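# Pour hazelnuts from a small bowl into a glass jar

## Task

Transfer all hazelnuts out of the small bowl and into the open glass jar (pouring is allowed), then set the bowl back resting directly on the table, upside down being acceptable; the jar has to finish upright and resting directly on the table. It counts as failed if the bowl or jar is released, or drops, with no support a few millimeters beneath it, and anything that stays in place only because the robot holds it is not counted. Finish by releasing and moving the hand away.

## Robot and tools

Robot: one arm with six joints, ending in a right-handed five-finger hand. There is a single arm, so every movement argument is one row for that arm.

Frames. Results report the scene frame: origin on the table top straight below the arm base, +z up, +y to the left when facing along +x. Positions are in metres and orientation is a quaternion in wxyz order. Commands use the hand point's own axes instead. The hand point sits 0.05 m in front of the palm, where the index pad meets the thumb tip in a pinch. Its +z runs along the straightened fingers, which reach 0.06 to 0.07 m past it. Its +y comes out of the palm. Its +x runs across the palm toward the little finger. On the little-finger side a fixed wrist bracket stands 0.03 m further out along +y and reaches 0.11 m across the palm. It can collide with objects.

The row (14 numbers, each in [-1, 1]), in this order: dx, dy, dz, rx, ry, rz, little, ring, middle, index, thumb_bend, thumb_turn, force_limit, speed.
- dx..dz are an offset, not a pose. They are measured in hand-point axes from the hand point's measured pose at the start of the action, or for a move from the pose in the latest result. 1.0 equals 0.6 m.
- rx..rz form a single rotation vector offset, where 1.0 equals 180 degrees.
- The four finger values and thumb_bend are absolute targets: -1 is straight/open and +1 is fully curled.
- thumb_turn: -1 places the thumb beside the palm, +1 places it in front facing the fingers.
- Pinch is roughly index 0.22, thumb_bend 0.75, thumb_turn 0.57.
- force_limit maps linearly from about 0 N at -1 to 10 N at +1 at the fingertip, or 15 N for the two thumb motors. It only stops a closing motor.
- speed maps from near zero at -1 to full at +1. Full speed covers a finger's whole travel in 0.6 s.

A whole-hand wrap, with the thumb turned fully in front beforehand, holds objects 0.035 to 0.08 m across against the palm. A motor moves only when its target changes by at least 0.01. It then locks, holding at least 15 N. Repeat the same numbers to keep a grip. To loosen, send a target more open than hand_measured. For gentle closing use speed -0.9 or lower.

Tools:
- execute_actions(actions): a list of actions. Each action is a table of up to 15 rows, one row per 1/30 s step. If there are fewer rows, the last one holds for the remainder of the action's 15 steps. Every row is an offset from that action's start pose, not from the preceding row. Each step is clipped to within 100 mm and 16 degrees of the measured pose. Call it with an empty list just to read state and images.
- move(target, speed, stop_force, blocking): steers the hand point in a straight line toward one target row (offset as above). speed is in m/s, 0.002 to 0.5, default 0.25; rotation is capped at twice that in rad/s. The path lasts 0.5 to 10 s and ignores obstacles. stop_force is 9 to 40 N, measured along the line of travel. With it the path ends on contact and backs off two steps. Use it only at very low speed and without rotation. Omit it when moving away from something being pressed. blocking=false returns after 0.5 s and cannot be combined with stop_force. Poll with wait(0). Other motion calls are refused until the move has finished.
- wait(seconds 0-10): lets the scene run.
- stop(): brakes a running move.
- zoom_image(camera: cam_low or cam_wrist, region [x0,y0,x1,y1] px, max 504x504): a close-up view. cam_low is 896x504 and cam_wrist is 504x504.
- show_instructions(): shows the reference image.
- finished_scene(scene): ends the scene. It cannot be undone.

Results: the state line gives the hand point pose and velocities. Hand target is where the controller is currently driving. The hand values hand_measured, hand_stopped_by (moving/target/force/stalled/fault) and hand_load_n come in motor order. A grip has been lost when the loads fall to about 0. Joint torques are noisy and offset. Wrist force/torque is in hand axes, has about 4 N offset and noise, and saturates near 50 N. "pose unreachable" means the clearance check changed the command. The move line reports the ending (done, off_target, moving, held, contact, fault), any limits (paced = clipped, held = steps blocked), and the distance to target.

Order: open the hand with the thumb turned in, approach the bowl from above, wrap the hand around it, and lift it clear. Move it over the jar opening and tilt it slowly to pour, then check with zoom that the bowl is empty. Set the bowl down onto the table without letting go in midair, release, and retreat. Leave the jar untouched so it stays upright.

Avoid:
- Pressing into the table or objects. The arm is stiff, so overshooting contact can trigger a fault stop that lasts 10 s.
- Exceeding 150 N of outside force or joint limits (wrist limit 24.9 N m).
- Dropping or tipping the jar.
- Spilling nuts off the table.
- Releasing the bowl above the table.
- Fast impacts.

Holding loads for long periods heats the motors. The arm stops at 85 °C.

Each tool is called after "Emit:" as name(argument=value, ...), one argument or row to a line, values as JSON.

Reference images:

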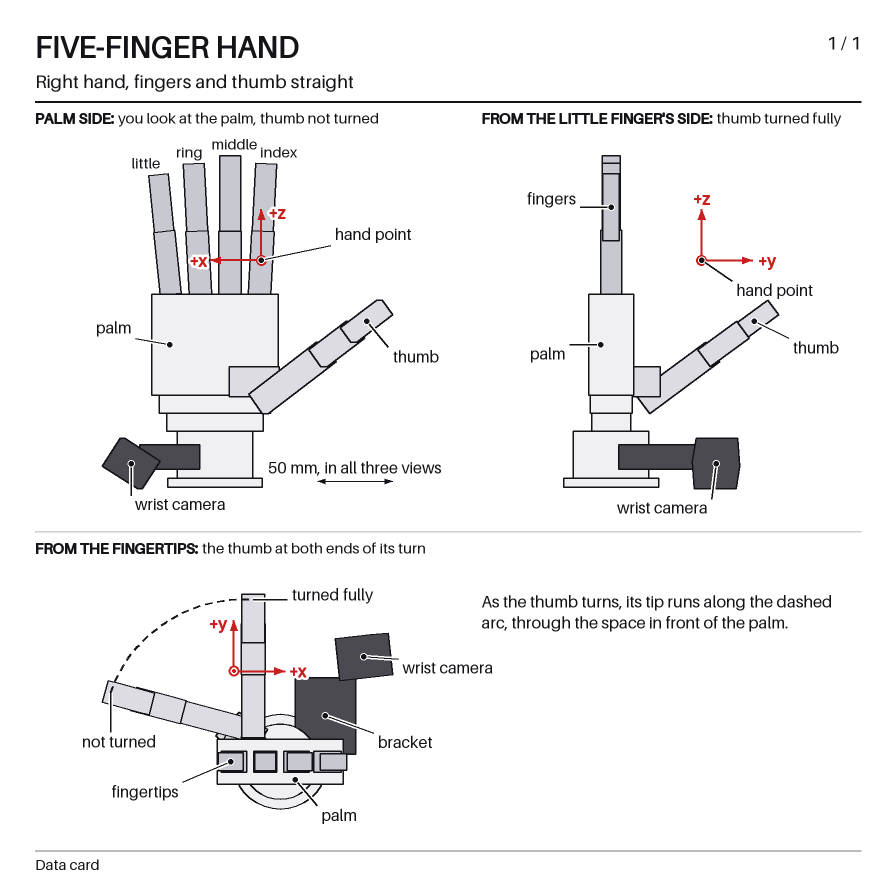

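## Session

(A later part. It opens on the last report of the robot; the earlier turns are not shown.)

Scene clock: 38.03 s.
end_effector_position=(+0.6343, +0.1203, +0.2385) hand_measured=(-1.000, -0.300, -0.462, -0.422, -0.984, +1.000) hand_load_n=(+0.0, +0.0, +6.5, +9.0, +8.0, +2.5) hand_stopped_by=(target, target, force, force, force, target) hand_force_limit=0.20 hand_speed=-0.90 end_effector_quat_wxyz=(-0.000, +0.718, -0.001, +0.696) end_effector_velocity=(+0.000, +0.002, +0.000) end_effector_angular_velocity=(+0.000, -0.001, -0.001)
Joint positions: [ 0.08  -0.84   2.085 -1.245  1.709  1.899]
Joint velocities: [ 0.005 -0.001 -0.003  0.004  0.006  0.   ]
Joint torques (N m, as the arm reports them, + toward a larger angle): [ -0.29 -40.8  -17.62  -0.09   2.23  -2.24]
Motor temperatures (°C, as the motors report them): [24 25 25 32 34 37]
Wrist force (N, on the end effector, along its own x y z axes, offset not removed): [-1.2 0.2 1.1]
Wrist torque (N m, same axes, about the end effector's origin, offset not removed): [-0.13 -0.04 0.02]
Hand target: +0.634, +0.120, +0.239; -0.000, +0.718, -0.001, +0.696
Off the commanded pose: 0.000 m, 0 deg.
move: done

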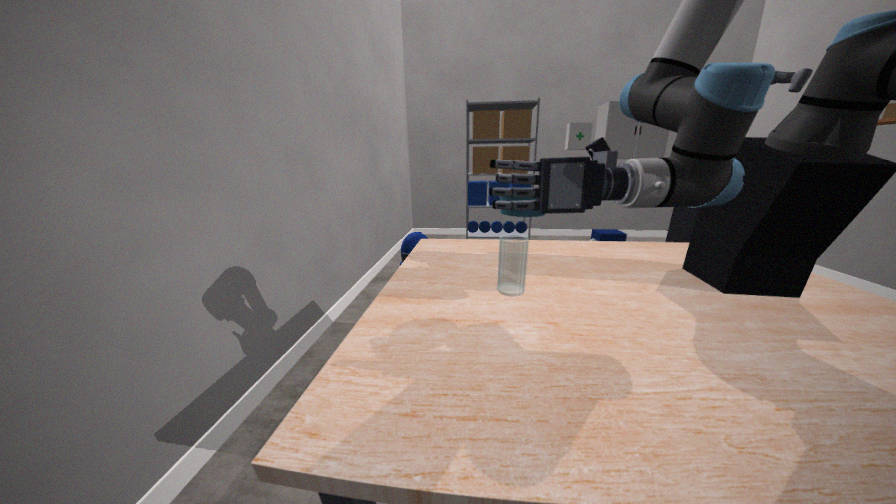

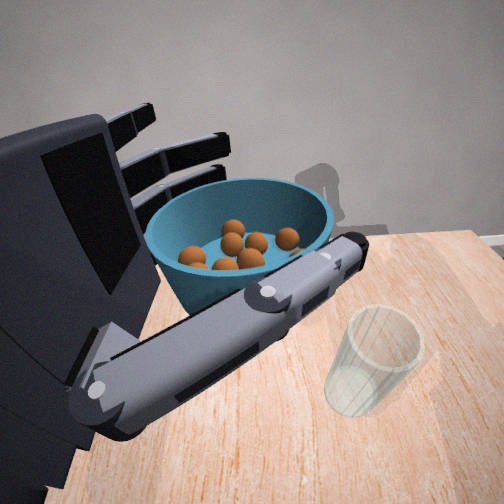

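Emit:
move(
  target=[-0.03,0.085,0,0,0,0.25,-1,-0.3,0.35,0.6,-0.7,1,0.2,-0.9],
  speed=0.1,
)

Scene clock: 42.63 s.
end_effector_position=(+0.6338, +0.0693, +0.2205) hand_measured=(-1.000, -0.300, -0.462, -0.422, -0.984, +1.000) hand_load_n=(+0.0, +0.0, +6.0, +9.0, +8.5, +2.5) hand_stopped_by=(target, target, force, force, force, target) hand_force_limit=0.20 hand_speed=-0.90 end_effector_quat_wxyz=(-0.266, +0.664, -0.275, +0.643) end_effector_velocity=(+0.000, -0.001, -0.000) end_effector_angular_velocity=(+0.013, -0.001, -0.000)
Joint positions: [-0.151 -0.827  2.17  -1.343  1.478  2.683]
Joint velocities: [-0.004  0.002  0.001 -0.003 -0.004  0.013]
Joint torques (N m, as the arm reports them, + toward a larger angle): [-22.02 -25.56   4.39  -3.25  -1.05   2.15]
Motor temperatures (°C, as the motors report them): [24 25 25 32 34 37]
Wrist force (N, on the end effector, along its own x y z axes, offset not removed): [0.6 0.3 0.4]
Wrist torque (N m, same axes, about the end effector's origin, offset not removed): [-0.02 -0.21 0.11]
Hand target: +0.634, +0.069, +0.221; -0.266, +0.663, -0.275, +0.643
Off the commanded pose: 0.000 m, 0 deg.
move: done

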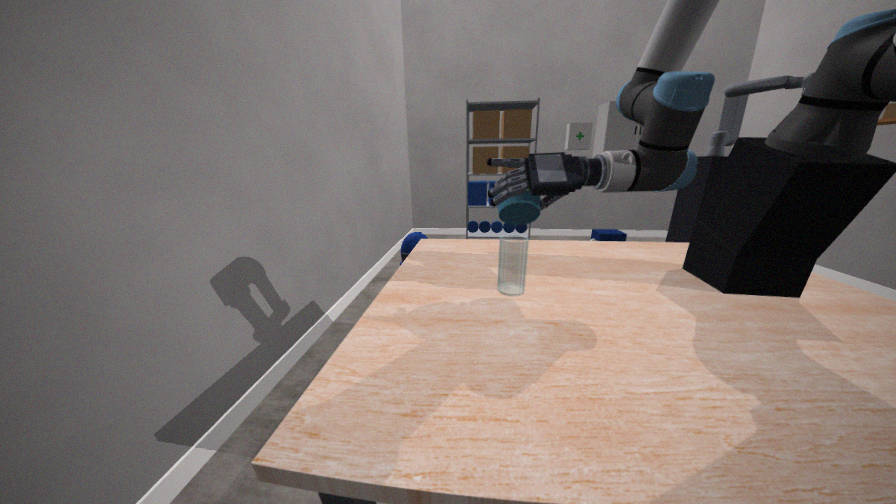

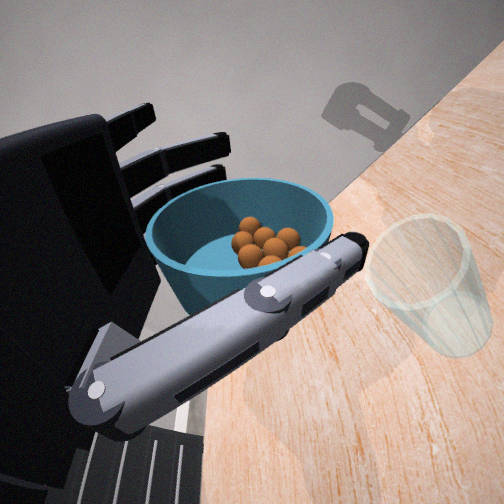

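Emit:
move(
  target=[0.006,0.053,0,0,0,0.06,-1,-0.3,0.35,0.6,-0.7,1,0.2,-0.9],
  speed=0.04,
)

Emit:
zoom_image(
  camera="cam_low",
  region=[440, 150, 620, 310],
)

Scene clock: 45.47 s.
end_effector_position=(+0.6331, +0.0444, +0.2007) hand_measured=(-1.000, -0.300, -0.462, -0.422, -0.984, +1.000) hand_load_n=(+0.0, +0.0, +6.0, +8.5, +8.5, +2.5) hand_stopped_by=(target, target, force, force, force, target) hand_force_limit=0.20 hand_speed=-0.90 end_effector_quat_wxyz=(-0.325, +0.635, -0.336, +0.615) end_effector_velocity=(-0.001, -0.001, -0.002) end_effector_angular_velocity=(+0.011, +0.002, +0.001)
Joint positions: [-0.23  -0.752  2.171 -1.419  1.399  2.871]
Joint velocities: [-0.004  0.005  0.001 -0.005 -0.005  0.011]
Joint torques (N m, as the arm reports them, + toward a larger angle): [-21.3  -25.32 -16.36  -3.36  -0.54   2.1 ]
Motor temperatures (°C, as the motors report them): [24 25 25 32 34 37]
Wrist force (N, on the end effector, along its own x y z axes, offset not removed): [-1.1 0.0 0.8]
Wrist torque (N m, same axes, about the end effector's origin, offset not removed): [-0.20 0.14 0.01]
Hand target: +0.633, +0.044, +0.201; -0.325, +0.635, -0.336, +0.615
Off the commanded pose: 0.000 m, 0 deg.
move: done

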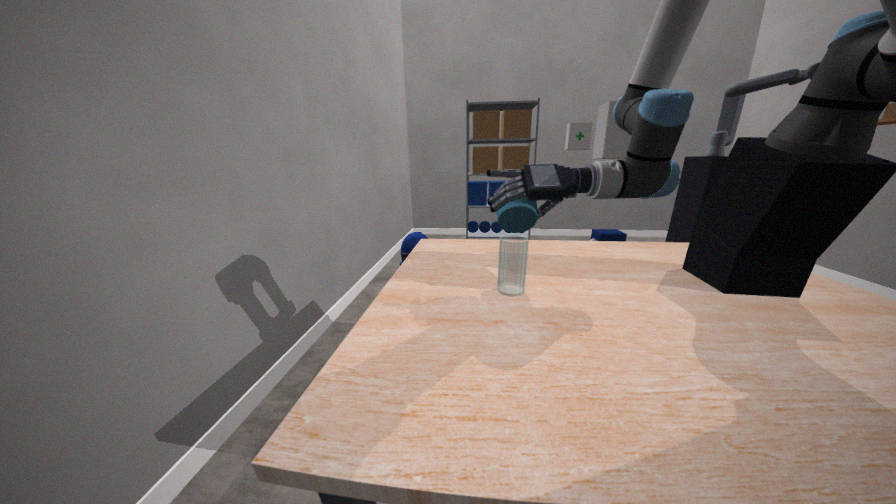

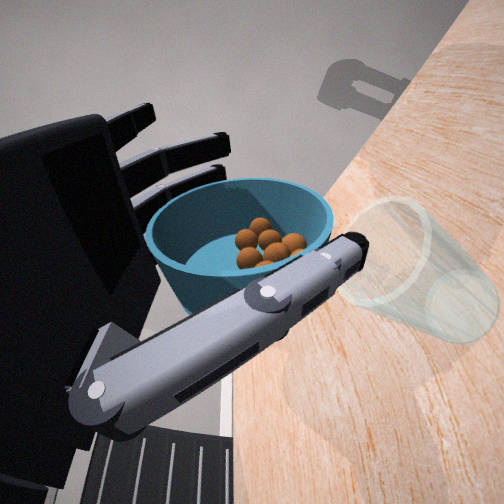

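Region (440, 150, 620, 310) of cam_low's 896x504 image, scaled by 2.800, with more detail than that image has.

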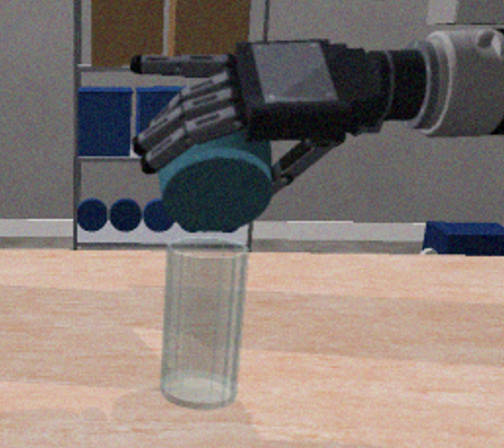

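Emit:
move(
  target=[-0.005,0.012,0,0,0,0.1,-1,-0.3,0.35,0.6,-0.7,1,0.2,-0.9],
  speed=0.03,
)

Scene clock: 51.03 s.
end_effector_position=(+0.6329, +0.0429, +0.1931) hand_measured=(-1.000, -0.300, -0.462, -0.422, -0.984, +1.000) hand_load_n=(+0.0, +0.0, +6.0, +8.5, +8.5, +2.0) hand_stopped_by=(target, target, force, force, force, target) hand_force_limit=0.20 hand_speed=-0.90 end_effector_quat_wxyz=(-0.417, +0.575, -0.431, +0.557) end_effector_velocity=(-0.000, -0.001, -0.000) end_effector_angular_velocity=(+0.012, +0.001, -0.001)
Joint positions: [-0.28  -0.71   2.167 -1.457  1.349  3.184]
Joint velocities: [-0.003  0.002 -0.    -0.001 -0.003  0.012]
Joint torques (N m, as the arm reports them, + toward a larger angle): [-22.87 -25.99 -16.77  -3.02  -0.55   2.53]
Motor temperatures (°C, as the motors report them): [24 25 25 32 34 37]
Wrist force (N, on the end effector, along its own x y z axes, offset not removed): [0.7 0.5 1.2]
Wrist torque (N m, same axes, about the end effector's origin, offset not removed): [-0.11 -0.22 0.11]
Hand target: +0.633, +0.043, +0.193; -0.417, +0.575, -0.431, +0.557
Off the commanded pose: 0.000 m, 0 deg.
move: done

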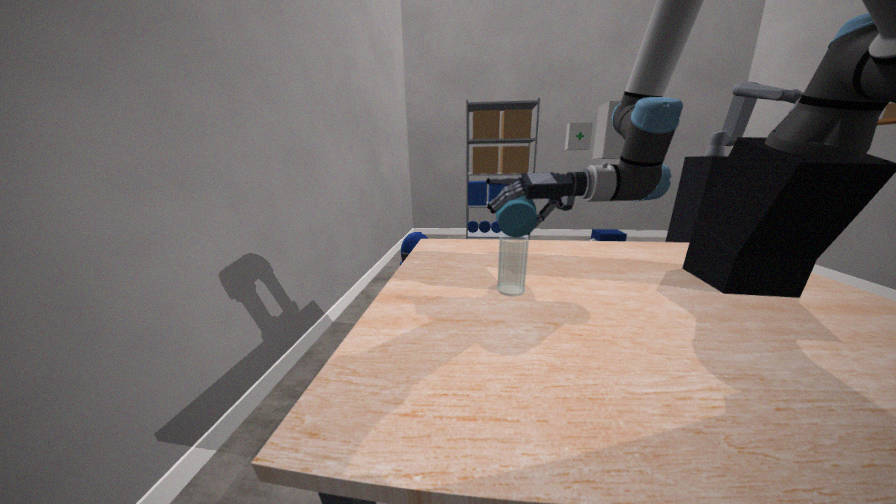

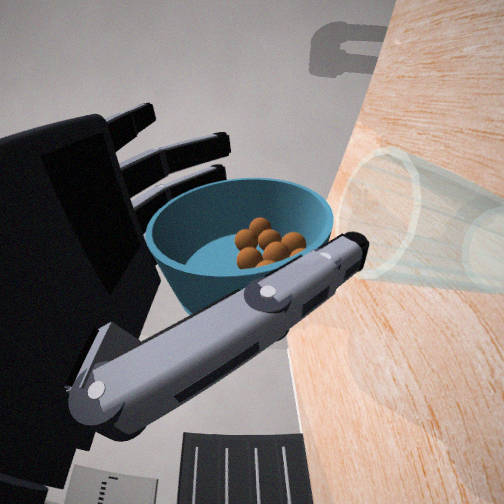

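Emit:
move(
  target=[0.01,0,0,0,0,0.07,-1,-0.3,0.35,0.6,-0.7,1,0.2,-0.9],
  speed=0.02,
)

Scene clock: 56.80 s.
end_effector_position=(+0.6330, +0.0371, +0.1948) hand_measured=(-1.000, -0.300, -0.462, -0.422, -0.984, +1.000) hand_load_n=(+0.0, +0.0, +6.5, +8.5, +8.5, +2.0) hand_stopped_by=(target, target, force, force, force, target) hand_force_limit=0.20 hand_speed=-0.90 end_effector_quat_wxyz=(-0.475, +0.524, -0.491, +0.508) end_effector_velocity=(-0.000, +0.000, +0.000) end_effector_angular_velocity=(+0.008, -0.000, +0.000)
Joint positions: [-0.328 -0.685  2.165 -1.48   1.301  3.403]
Joint velocities: [-0.001  0.     0.    -0.001 -0.002  0.008]
Joint torques (N m, as the arm reports them, + toward a larger angle): [-21.35 -27.28 -16.1   -3.13  -0.8    2.49]
Motor temperatures (°C, as the motors report them): [24 25 25 32 34 37]
Wrist force (N, on the end effector, along its own x y z axes, offset not removed): [0.6 0.4 0.5]
Wrist torque (N m, same axes, about the end effector's origin, offset not removed): [-0.11 -0.08 0.09]
Hand target: +0.633, +0.037, +0.195; -0.476, +0.524, -0.491, +0.508
Off the commanded pose: 0.000 m, 0 deg.
move: done

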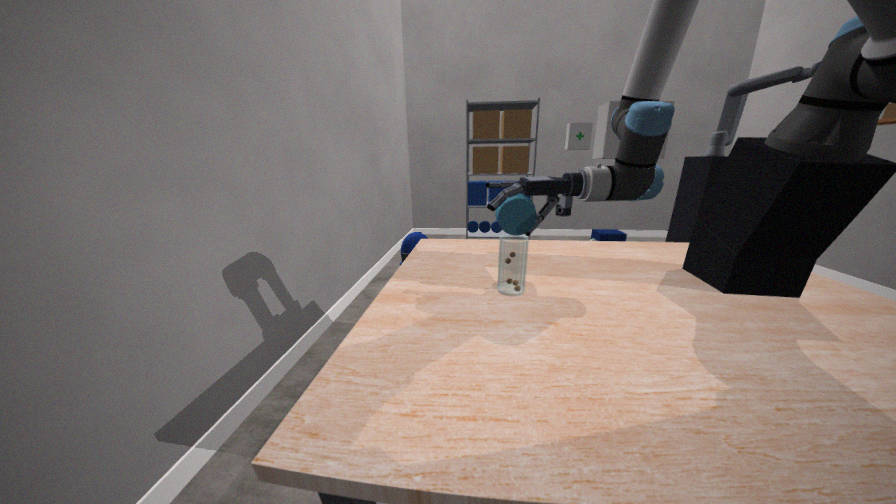

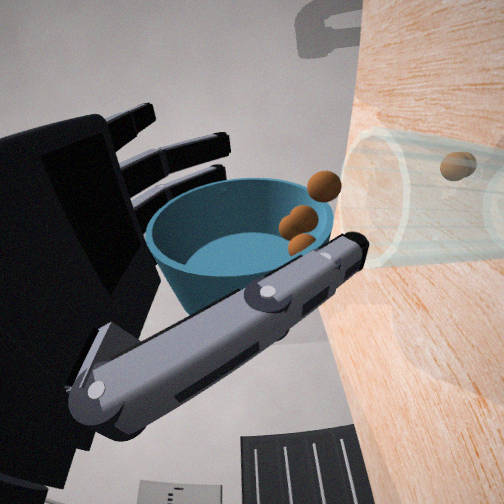

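Emit:
move(
  target=[0.008,-0.005,0,0,0,0.06,-1,-0.3,0.35,0.6,-0.7,1,0.2,-0.9],
  speed=0.03,
)

Scene clock: 60.23 s.
end_effector_position=(+0.6331, +0.0326, +0.1981) hand_measured=(-1.000, -0.300, -0.462, -0.422, -0.984, +1.000) hand_load_n=(+0.0, +0.0, +6.5, +8.5, +8.5, +2.0) hand_stopped_by=(target, target, force, force, force, target) hand_force_limit=0.20 hand_speed=-0.90 end_effector_quat_wxyz=(+0.521, -0.476, +0.538, -0.461) end_effector_velocity=(+0.000, -0.000, +0.000) end_effector_angular_velocity=(+0.012, -0.000, +0.000)
Joint positions: [-0.364 -0.664  2.16  -1.497  1.265  3.59 ]
Joint velocities: [-0.002  0.001 -0.    -0.001 -0.002  0.012]
Joint torques (N m, as the arm reports them, + toward a larger angle): [-23.53 -27.31 -17.25  -3.18  -0.58   2.58]
Motor temperatures (°C, as the motors report them): [24 25 25 32 34 37]
Wrist force (N, on the end effector, along its own x y z axes, offset not removed): [-1.8 2.1 0.3]
Wrist torque (N m, same axes, about the end effector's origin, offset not removed): [0.21 0.31 -0.02]
Hand target: +0.633, +0.033, +0.198; +0.521, -0.476, +0.538, -0.461
Off the commanded pose: 0.000 m, 0 deg.
move: done

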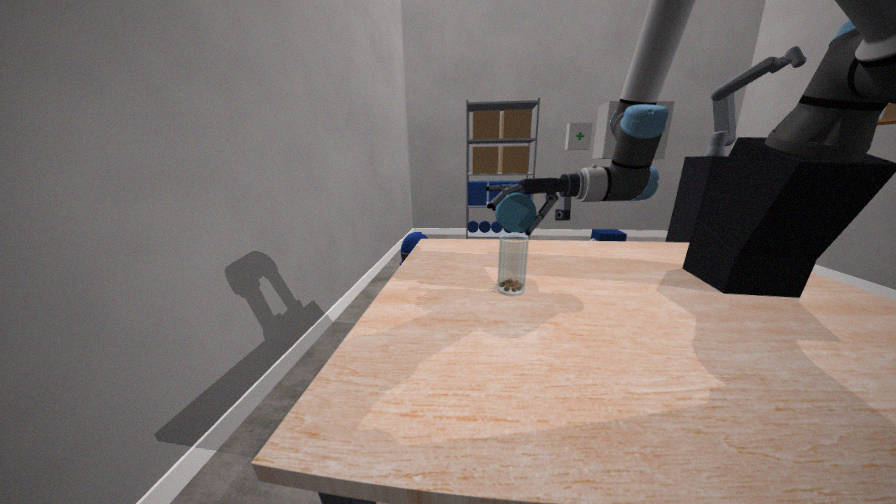

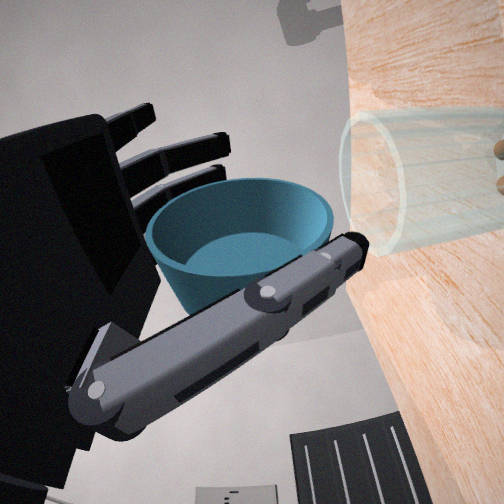

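Emit:
move(
  target=[-0.235,-0.005,0,0,0,-0.538,-1,-0.3,0.35,0.6,-0.7,1,0.2,-0.9],
  speed=0.3,
)

Emit:
move(
  target=[-0.3,0,0,0,0,0,-1,-0.3,0.35,0.6,-0.7,1,0.2,-0.9],
  speed=0.15,
)

Scene clock: 63.73 s.
end_effector_position=(+0.6336, +0.1722, +0.2181) hand_measured=(-1.000, -0.300, -0.462, -0.422, -0.984, +1.000) hand_load_n=(+0.0, +0.0, +6.5, +9.0, +8.0, +2.5) hand_stopped_by=(target, target, force, force, force, target) hand_force_limit=0.20 hand_speed=-0.90 end_effector_quat_wxyz=(-0.001, +0.718, -0.001, +0.696) end_effector_velocity=(-0.000, +0.002, +0.000) end_effector_angular_velocity=(-0.011, -0.001, -0.000)
Joint positions: [ 0.209 -0.808  2.003 -1.195  1.837  1.901]
Joint velocities: [ 0.005  0.001 -0.003  0.     0.006 -0.012]
Joint torques (N m, as the arm reports them, + toward a larger angle): [ -0.85 -29.52 -19.37   0.41   2.32  -2.6 ]
Motor temperatures (°C, as the motors report them): [24 25 25 32 34 37]
Wrist force (N, on the end effector, along its own x y z axes, offset not removed): [-0.5 -0.1 1.3]
Wrist torque (N m, same axes, about the end effector's origin, offset not removed): [-0.08 -0.05 0.03]
Hand target: +0.634, +0.172, +0.218; -0.000, +0.718, -0.001, +0.696
Off the commanded pose: 0.000 m, 0 deg.
move: done

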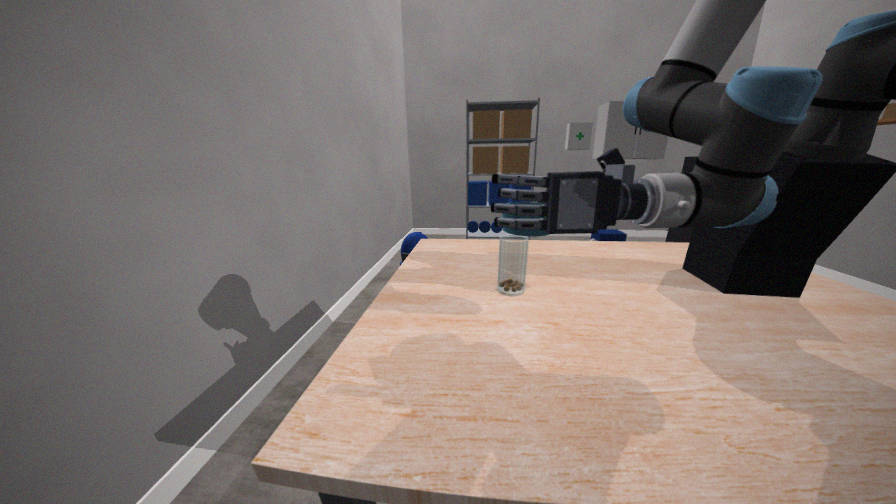

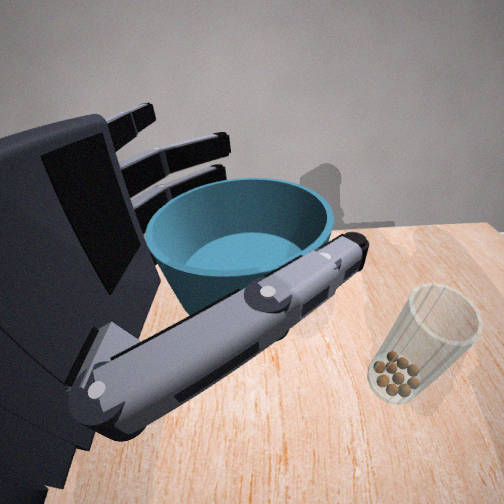

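Scene clock: 65.47 s.
end_effector_position=(+0.6276, +0.1726, +0.0383) hand_measured=(-1.000, -0.300, -0.462, -0.422, -0.984, +1.000) hand_load_n=(+0.0, +0.0, +6.5, +9.0, +8.0, +2.5) hand_stopped_by=(target, target, force, force, force, target) hand_force_limit=0.20 hand_speed=-0.90 end_effector_quat_wxyz=(-0.001, +0.718, -0.001, +0.696) end_effector_velocity=(-0.000, -0.000, -0.002) end_effector_angular_velocity=(-0.000, +0.000, -0.000)
Joint positions: [ 0.33  -0.378  1.75  -1.373  1.959  1.901]
Joint velocities: [ 0.001  0.004 -0.003 -0.     0.001  0.   ]
Joint torques (N m, as the arm reports them, + toward a larger angle): [ -0.79 -33.78 -14.17  -2.54   2.04  -2.27]
Motor temperatures (°C, as the motors report them): [24 25 25 32 34 37]
Wrist force (N, on the end effector, along its own x y z axes, offset not removed): [-1.6 -0.4 1.3]
Wrist torque (N m, same axes, about the end effector's origin, offset not removed): [-0.11 0.14 -0.06]
Hand target: +0.628, +0.173, +0.038; -0.001, +0.718, -0.001, +0.696
Off the commanded pose: 0.000 m, 0 deg.
move: done

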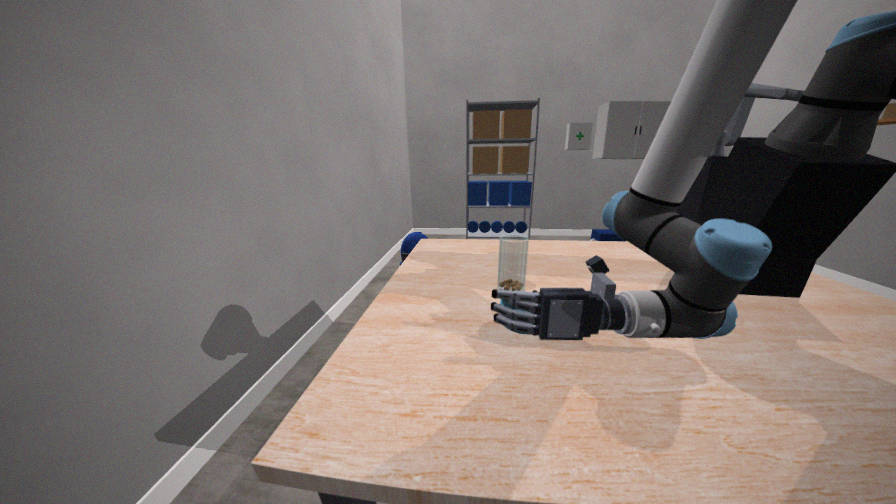

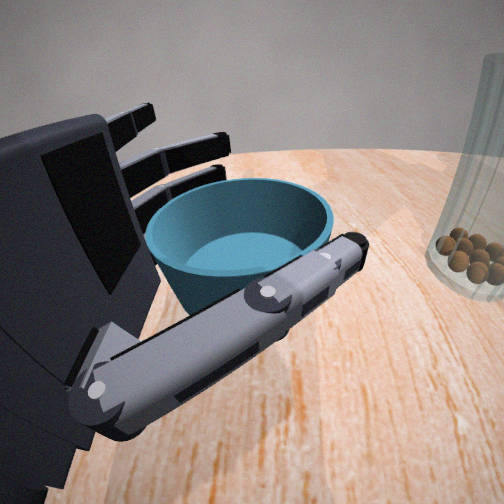

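Emit:
move(
  target=[-0.032,0,0,0,0,0,-1,-0.3,0.35,0.6,-0.7,1,0.2,-0.9],
  speed=0.006,
  stop_force=9,
)

Scene clock: 68.73 s.
end_effector_position=(+0.6271, +0.1728, +0.0214) hand_measured=(-1.000, -0.300, -0.462, -0.422, -0.984, +1.000) hand_load_n=(+0.0, +0.0, +6.5, +8.0, +8.5, -1.0) hand_stopped_by=(target, target, force, force, force, target) hand_force_limit=0.20 hand_speed=-0.90 end_effector_quat_wxyz=(-0.001, +0.718, -0.001, +0.696) end_effector_velocity=(-0.001, +0.000, +0.001) end_effector_angular_velocity=(-0.001, +0.004, +0.003)
Joint positions: [ 0.341 -0.338  1.717 -1.379  1.97   1.901]
Joint velocities: [-0.001 -0.004  0.005  0.002 -0.004  0.001]
Joint torques (N m, as the arm reports them, + toward a larger angle): [-15.23 -42.6   10.99   2.09  -2.15  -0.12]
Motor temperatures (°C, as the motors report them): [24 25 25 32 34 37]
Wrist force (N, on the end effector, along its own x y z axes, offset not removed): [10.0 2.0 2.2]
Wrist torque (N m, same axes, about the end effector's origin, offset not removed): [-0.31 -0.34 0.19]
Hand target: +0.627, +0.173, +0.022; -0.001, +0.718, -0.001, +0.696
Off the commanded pose: 0.002 m, 0 deg.
move: contact

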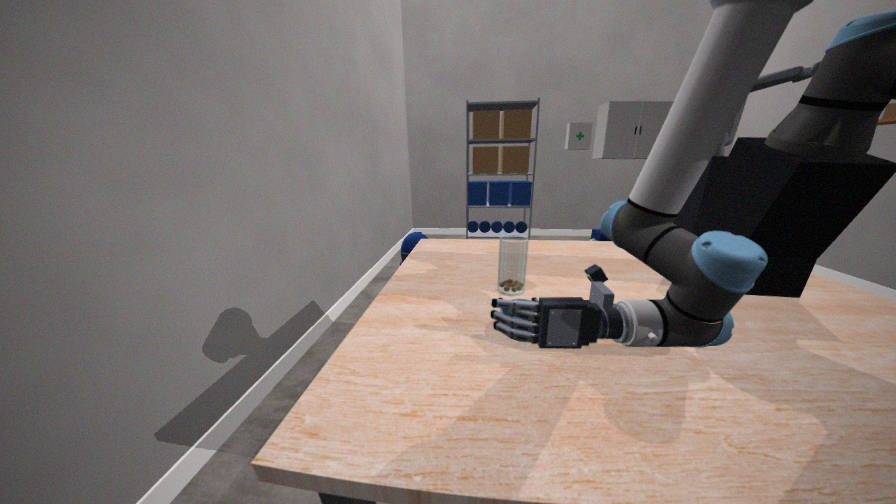

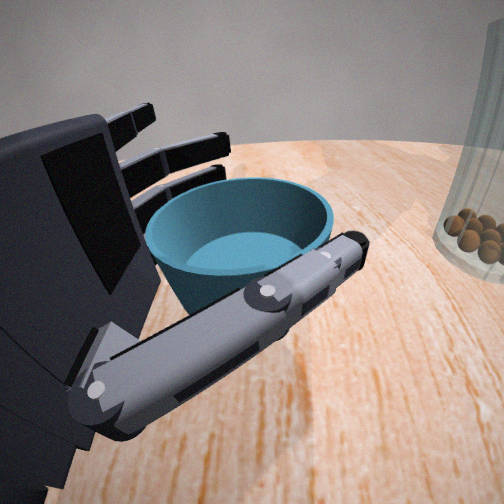

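Emit:
move(
  target=[0.002,0,0,0,0,0,-1,-1,-1,-1,-1,1,0.2,0],
)

Emit:
move(
  target=[0.01,-0.02,-0.2,0,0,0,-1,-1,-1,-1,-1,1,0.2,0],
  speed=0.1,
)

Emit:
move(
  target=[0.2,0,0,0,0,0,-1,-1,-1,-1,-1,1,0.2,0],
)

Scene clock: 69.57 s.
end_effector_position=(+0.6271, +0.1728, +0.0225) hand_measured=(-1.000, -1.000, -1.000, -1.000, -1.000, +1.000) hand_load_n=(+0.0, +0.0, +0.0, +0.0, +0.0, +0.5) hand_stopped_by=(target, target, target, target, target, target) hand_force_limit=0.20 hand_speed=0.00 end_effector_quat_wxyz=(-0.001, +0.718, -0.001, +0.696) end_effector_velocity=(+0.000, +0.000, +0.001) end_effector_angular_velocity=(-0.000, -0.000, +0.000)
Joint positions: [ 0.34  -0.341  1.719 -1.379  1.969  1.901]
Joint velocities: [-0.    -0.001  0.001 -0.    -0.    -0.   ]
Joint torques (N m, as the arm reports them, + toward a larger angle): [-21.36 -46.75   9.41   0.6   -0.9    0.03]
Motor temperatures (°C, as the motors report them): [24 25 25 32 34 37]
Wrist force (N, on the end effector, along its own x y z axes, offset not removed): [-0.5 1.1 1.9]
Wrist torque (N m, same axes, about the end effector's origin, offset not removed): [0.01 -0.09 0.01]
Hand target: +0.627, +0.173, +0.023; -0.001, +0.718, -0.001, +0.696
Off the commanded pose: 0.000 m, 0 deg.
move: done

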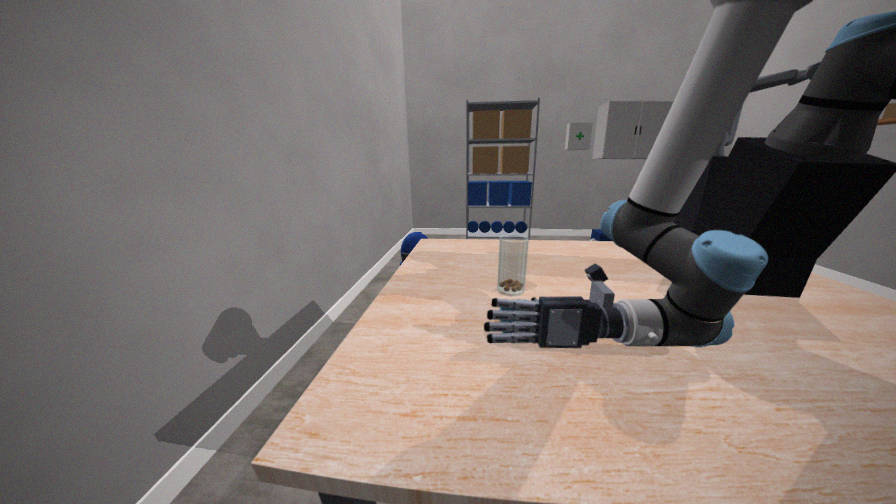

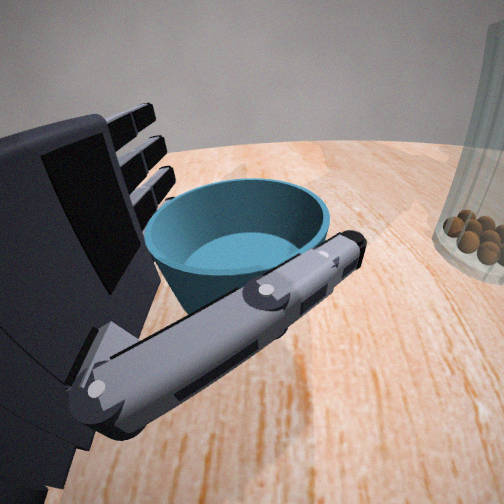

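Scene clock: 71.27 s.
end_effector_position=(+0.5075, +0.1847, +0.0324) hand_measured=(-1.000, -1.000, -1.000, -1.000, -1.000, +1.000) hand_load_n=(+0.0, +0.0, +0.0, +0.0, +0.0, +0.0) hand_stopped_by=(target, target, target, target, target, target) hand_force_limit=0.20 hand_speed=0.00 end_effector_quat_wxyz=(-0.001, +0.718, -0.001, +0.696) end_effector_velocity=(-0.002, -0.000, +0.000) end_effector_angular_velocity=(-0.003, +0.001, -0.000)
Joint positions: [ 0.485 -0.383  1.96  -1.577  2.114  1.901]
Joint velocities: [ 0.002 -0.     0.004 -0.003  0.002 -0.002]
Joint torques (N m, as the arm reports them, + toward a larger angle): [  2.71 -41.33  13.88  -2.37   1.8   -2.24]
Motor temperatures (°C, as the motors report them): [24 25 25 32 34 37]
Wrist force (N, on the end effector, along its own x y z axes, offset not removed): [1.1 0.5 1.4]
Wrist torque (N m, same axes, about the end effector's origin, offset not removed): [-0.02 -0.21 0.12]
Hand target: +0.507, +0.185, +0.032; -0.001, +0.718, -0.001, +0.696
Off the commanded pose: 0.000 m, 0 deg.
move: done

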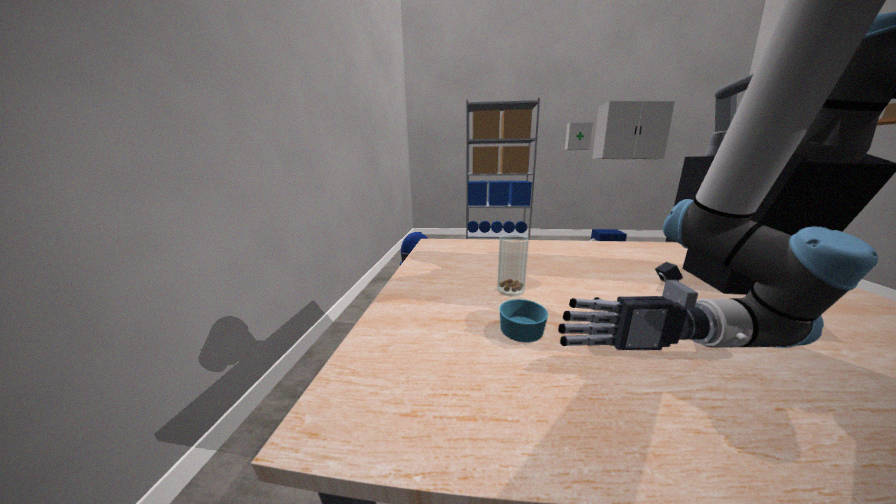

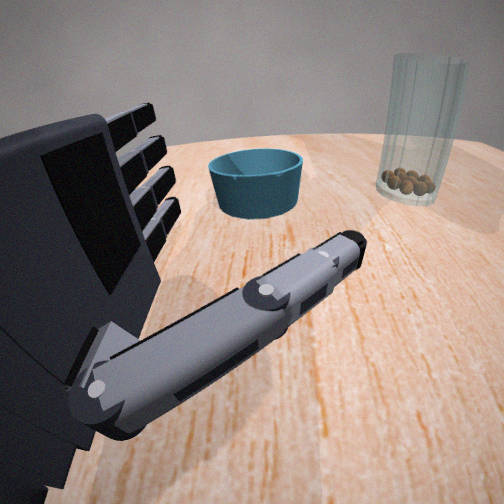

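Scene clock: 72.37 s.
end_effector_position=(+0.5114, +0.1843, +0.1521) hand_measured=(-1.000, -1.000, -1.000, -1.000, -1.000, +1.000) hand_load_n=(+0.0, +0.0, +0.0, +0.0, +0.0, +0.0) hand_stopped_by=(target, target, target, target, target, target) hand_force_limit=0.20 hand_speed=0.00 end_effector_quat_wxyz=(-0.001, +0.718, -0.001, +0.696) end_effector_velocity=(+0.001, +0.001, +0.002) end_effector_angular_velocity=(+0.001, -0.000, +0.002)
Joint positions: [ 0.394 -0.691  2.175 -1.485  2.023  1.901]
Joint velocities: [-0.001 -0.007  0.001  0.005 -0.002  0.   ]
Joint torques (N m, as the arm reports them, + toward a larger angle): [-16.23 -39.59   9.85   0.67  -0.83   2.24]
Motor temperatures (°C, as the motors report them): [24 25 25 32 34 37]
Wrist force (N, on the end effector, along its own x y z axes, offset not removed): [0.5 0.1 2.9]
Wrist torque (N m, same axes, about the end effector's origin, offset not removed): [-0.12 -0.13 0.08]
Hand target: +0.511, +0.184, +0.152; -0.001, +0.718, -0.001, +0.696
Off the commanded pose: 0.000 m, 0 deg.
move: done

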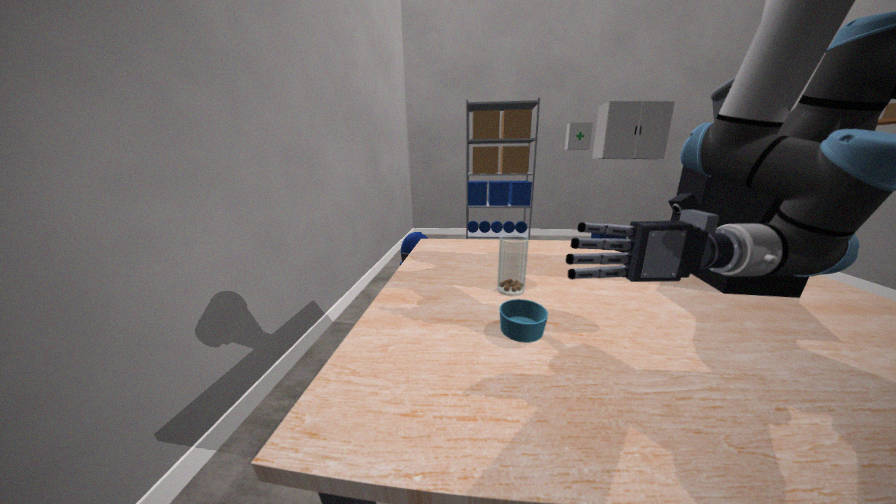

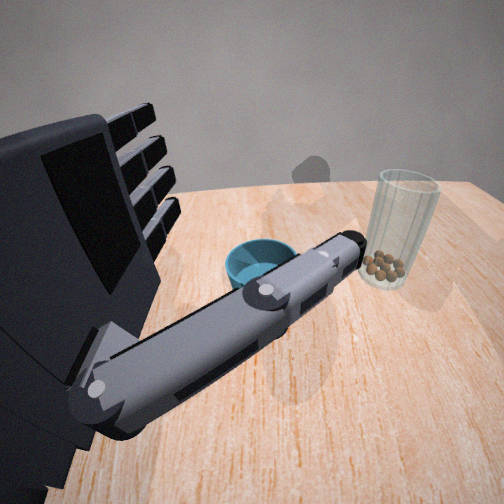

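Emit:
finished_scene(
  scene=1,
)

The scene is finished: the task was done.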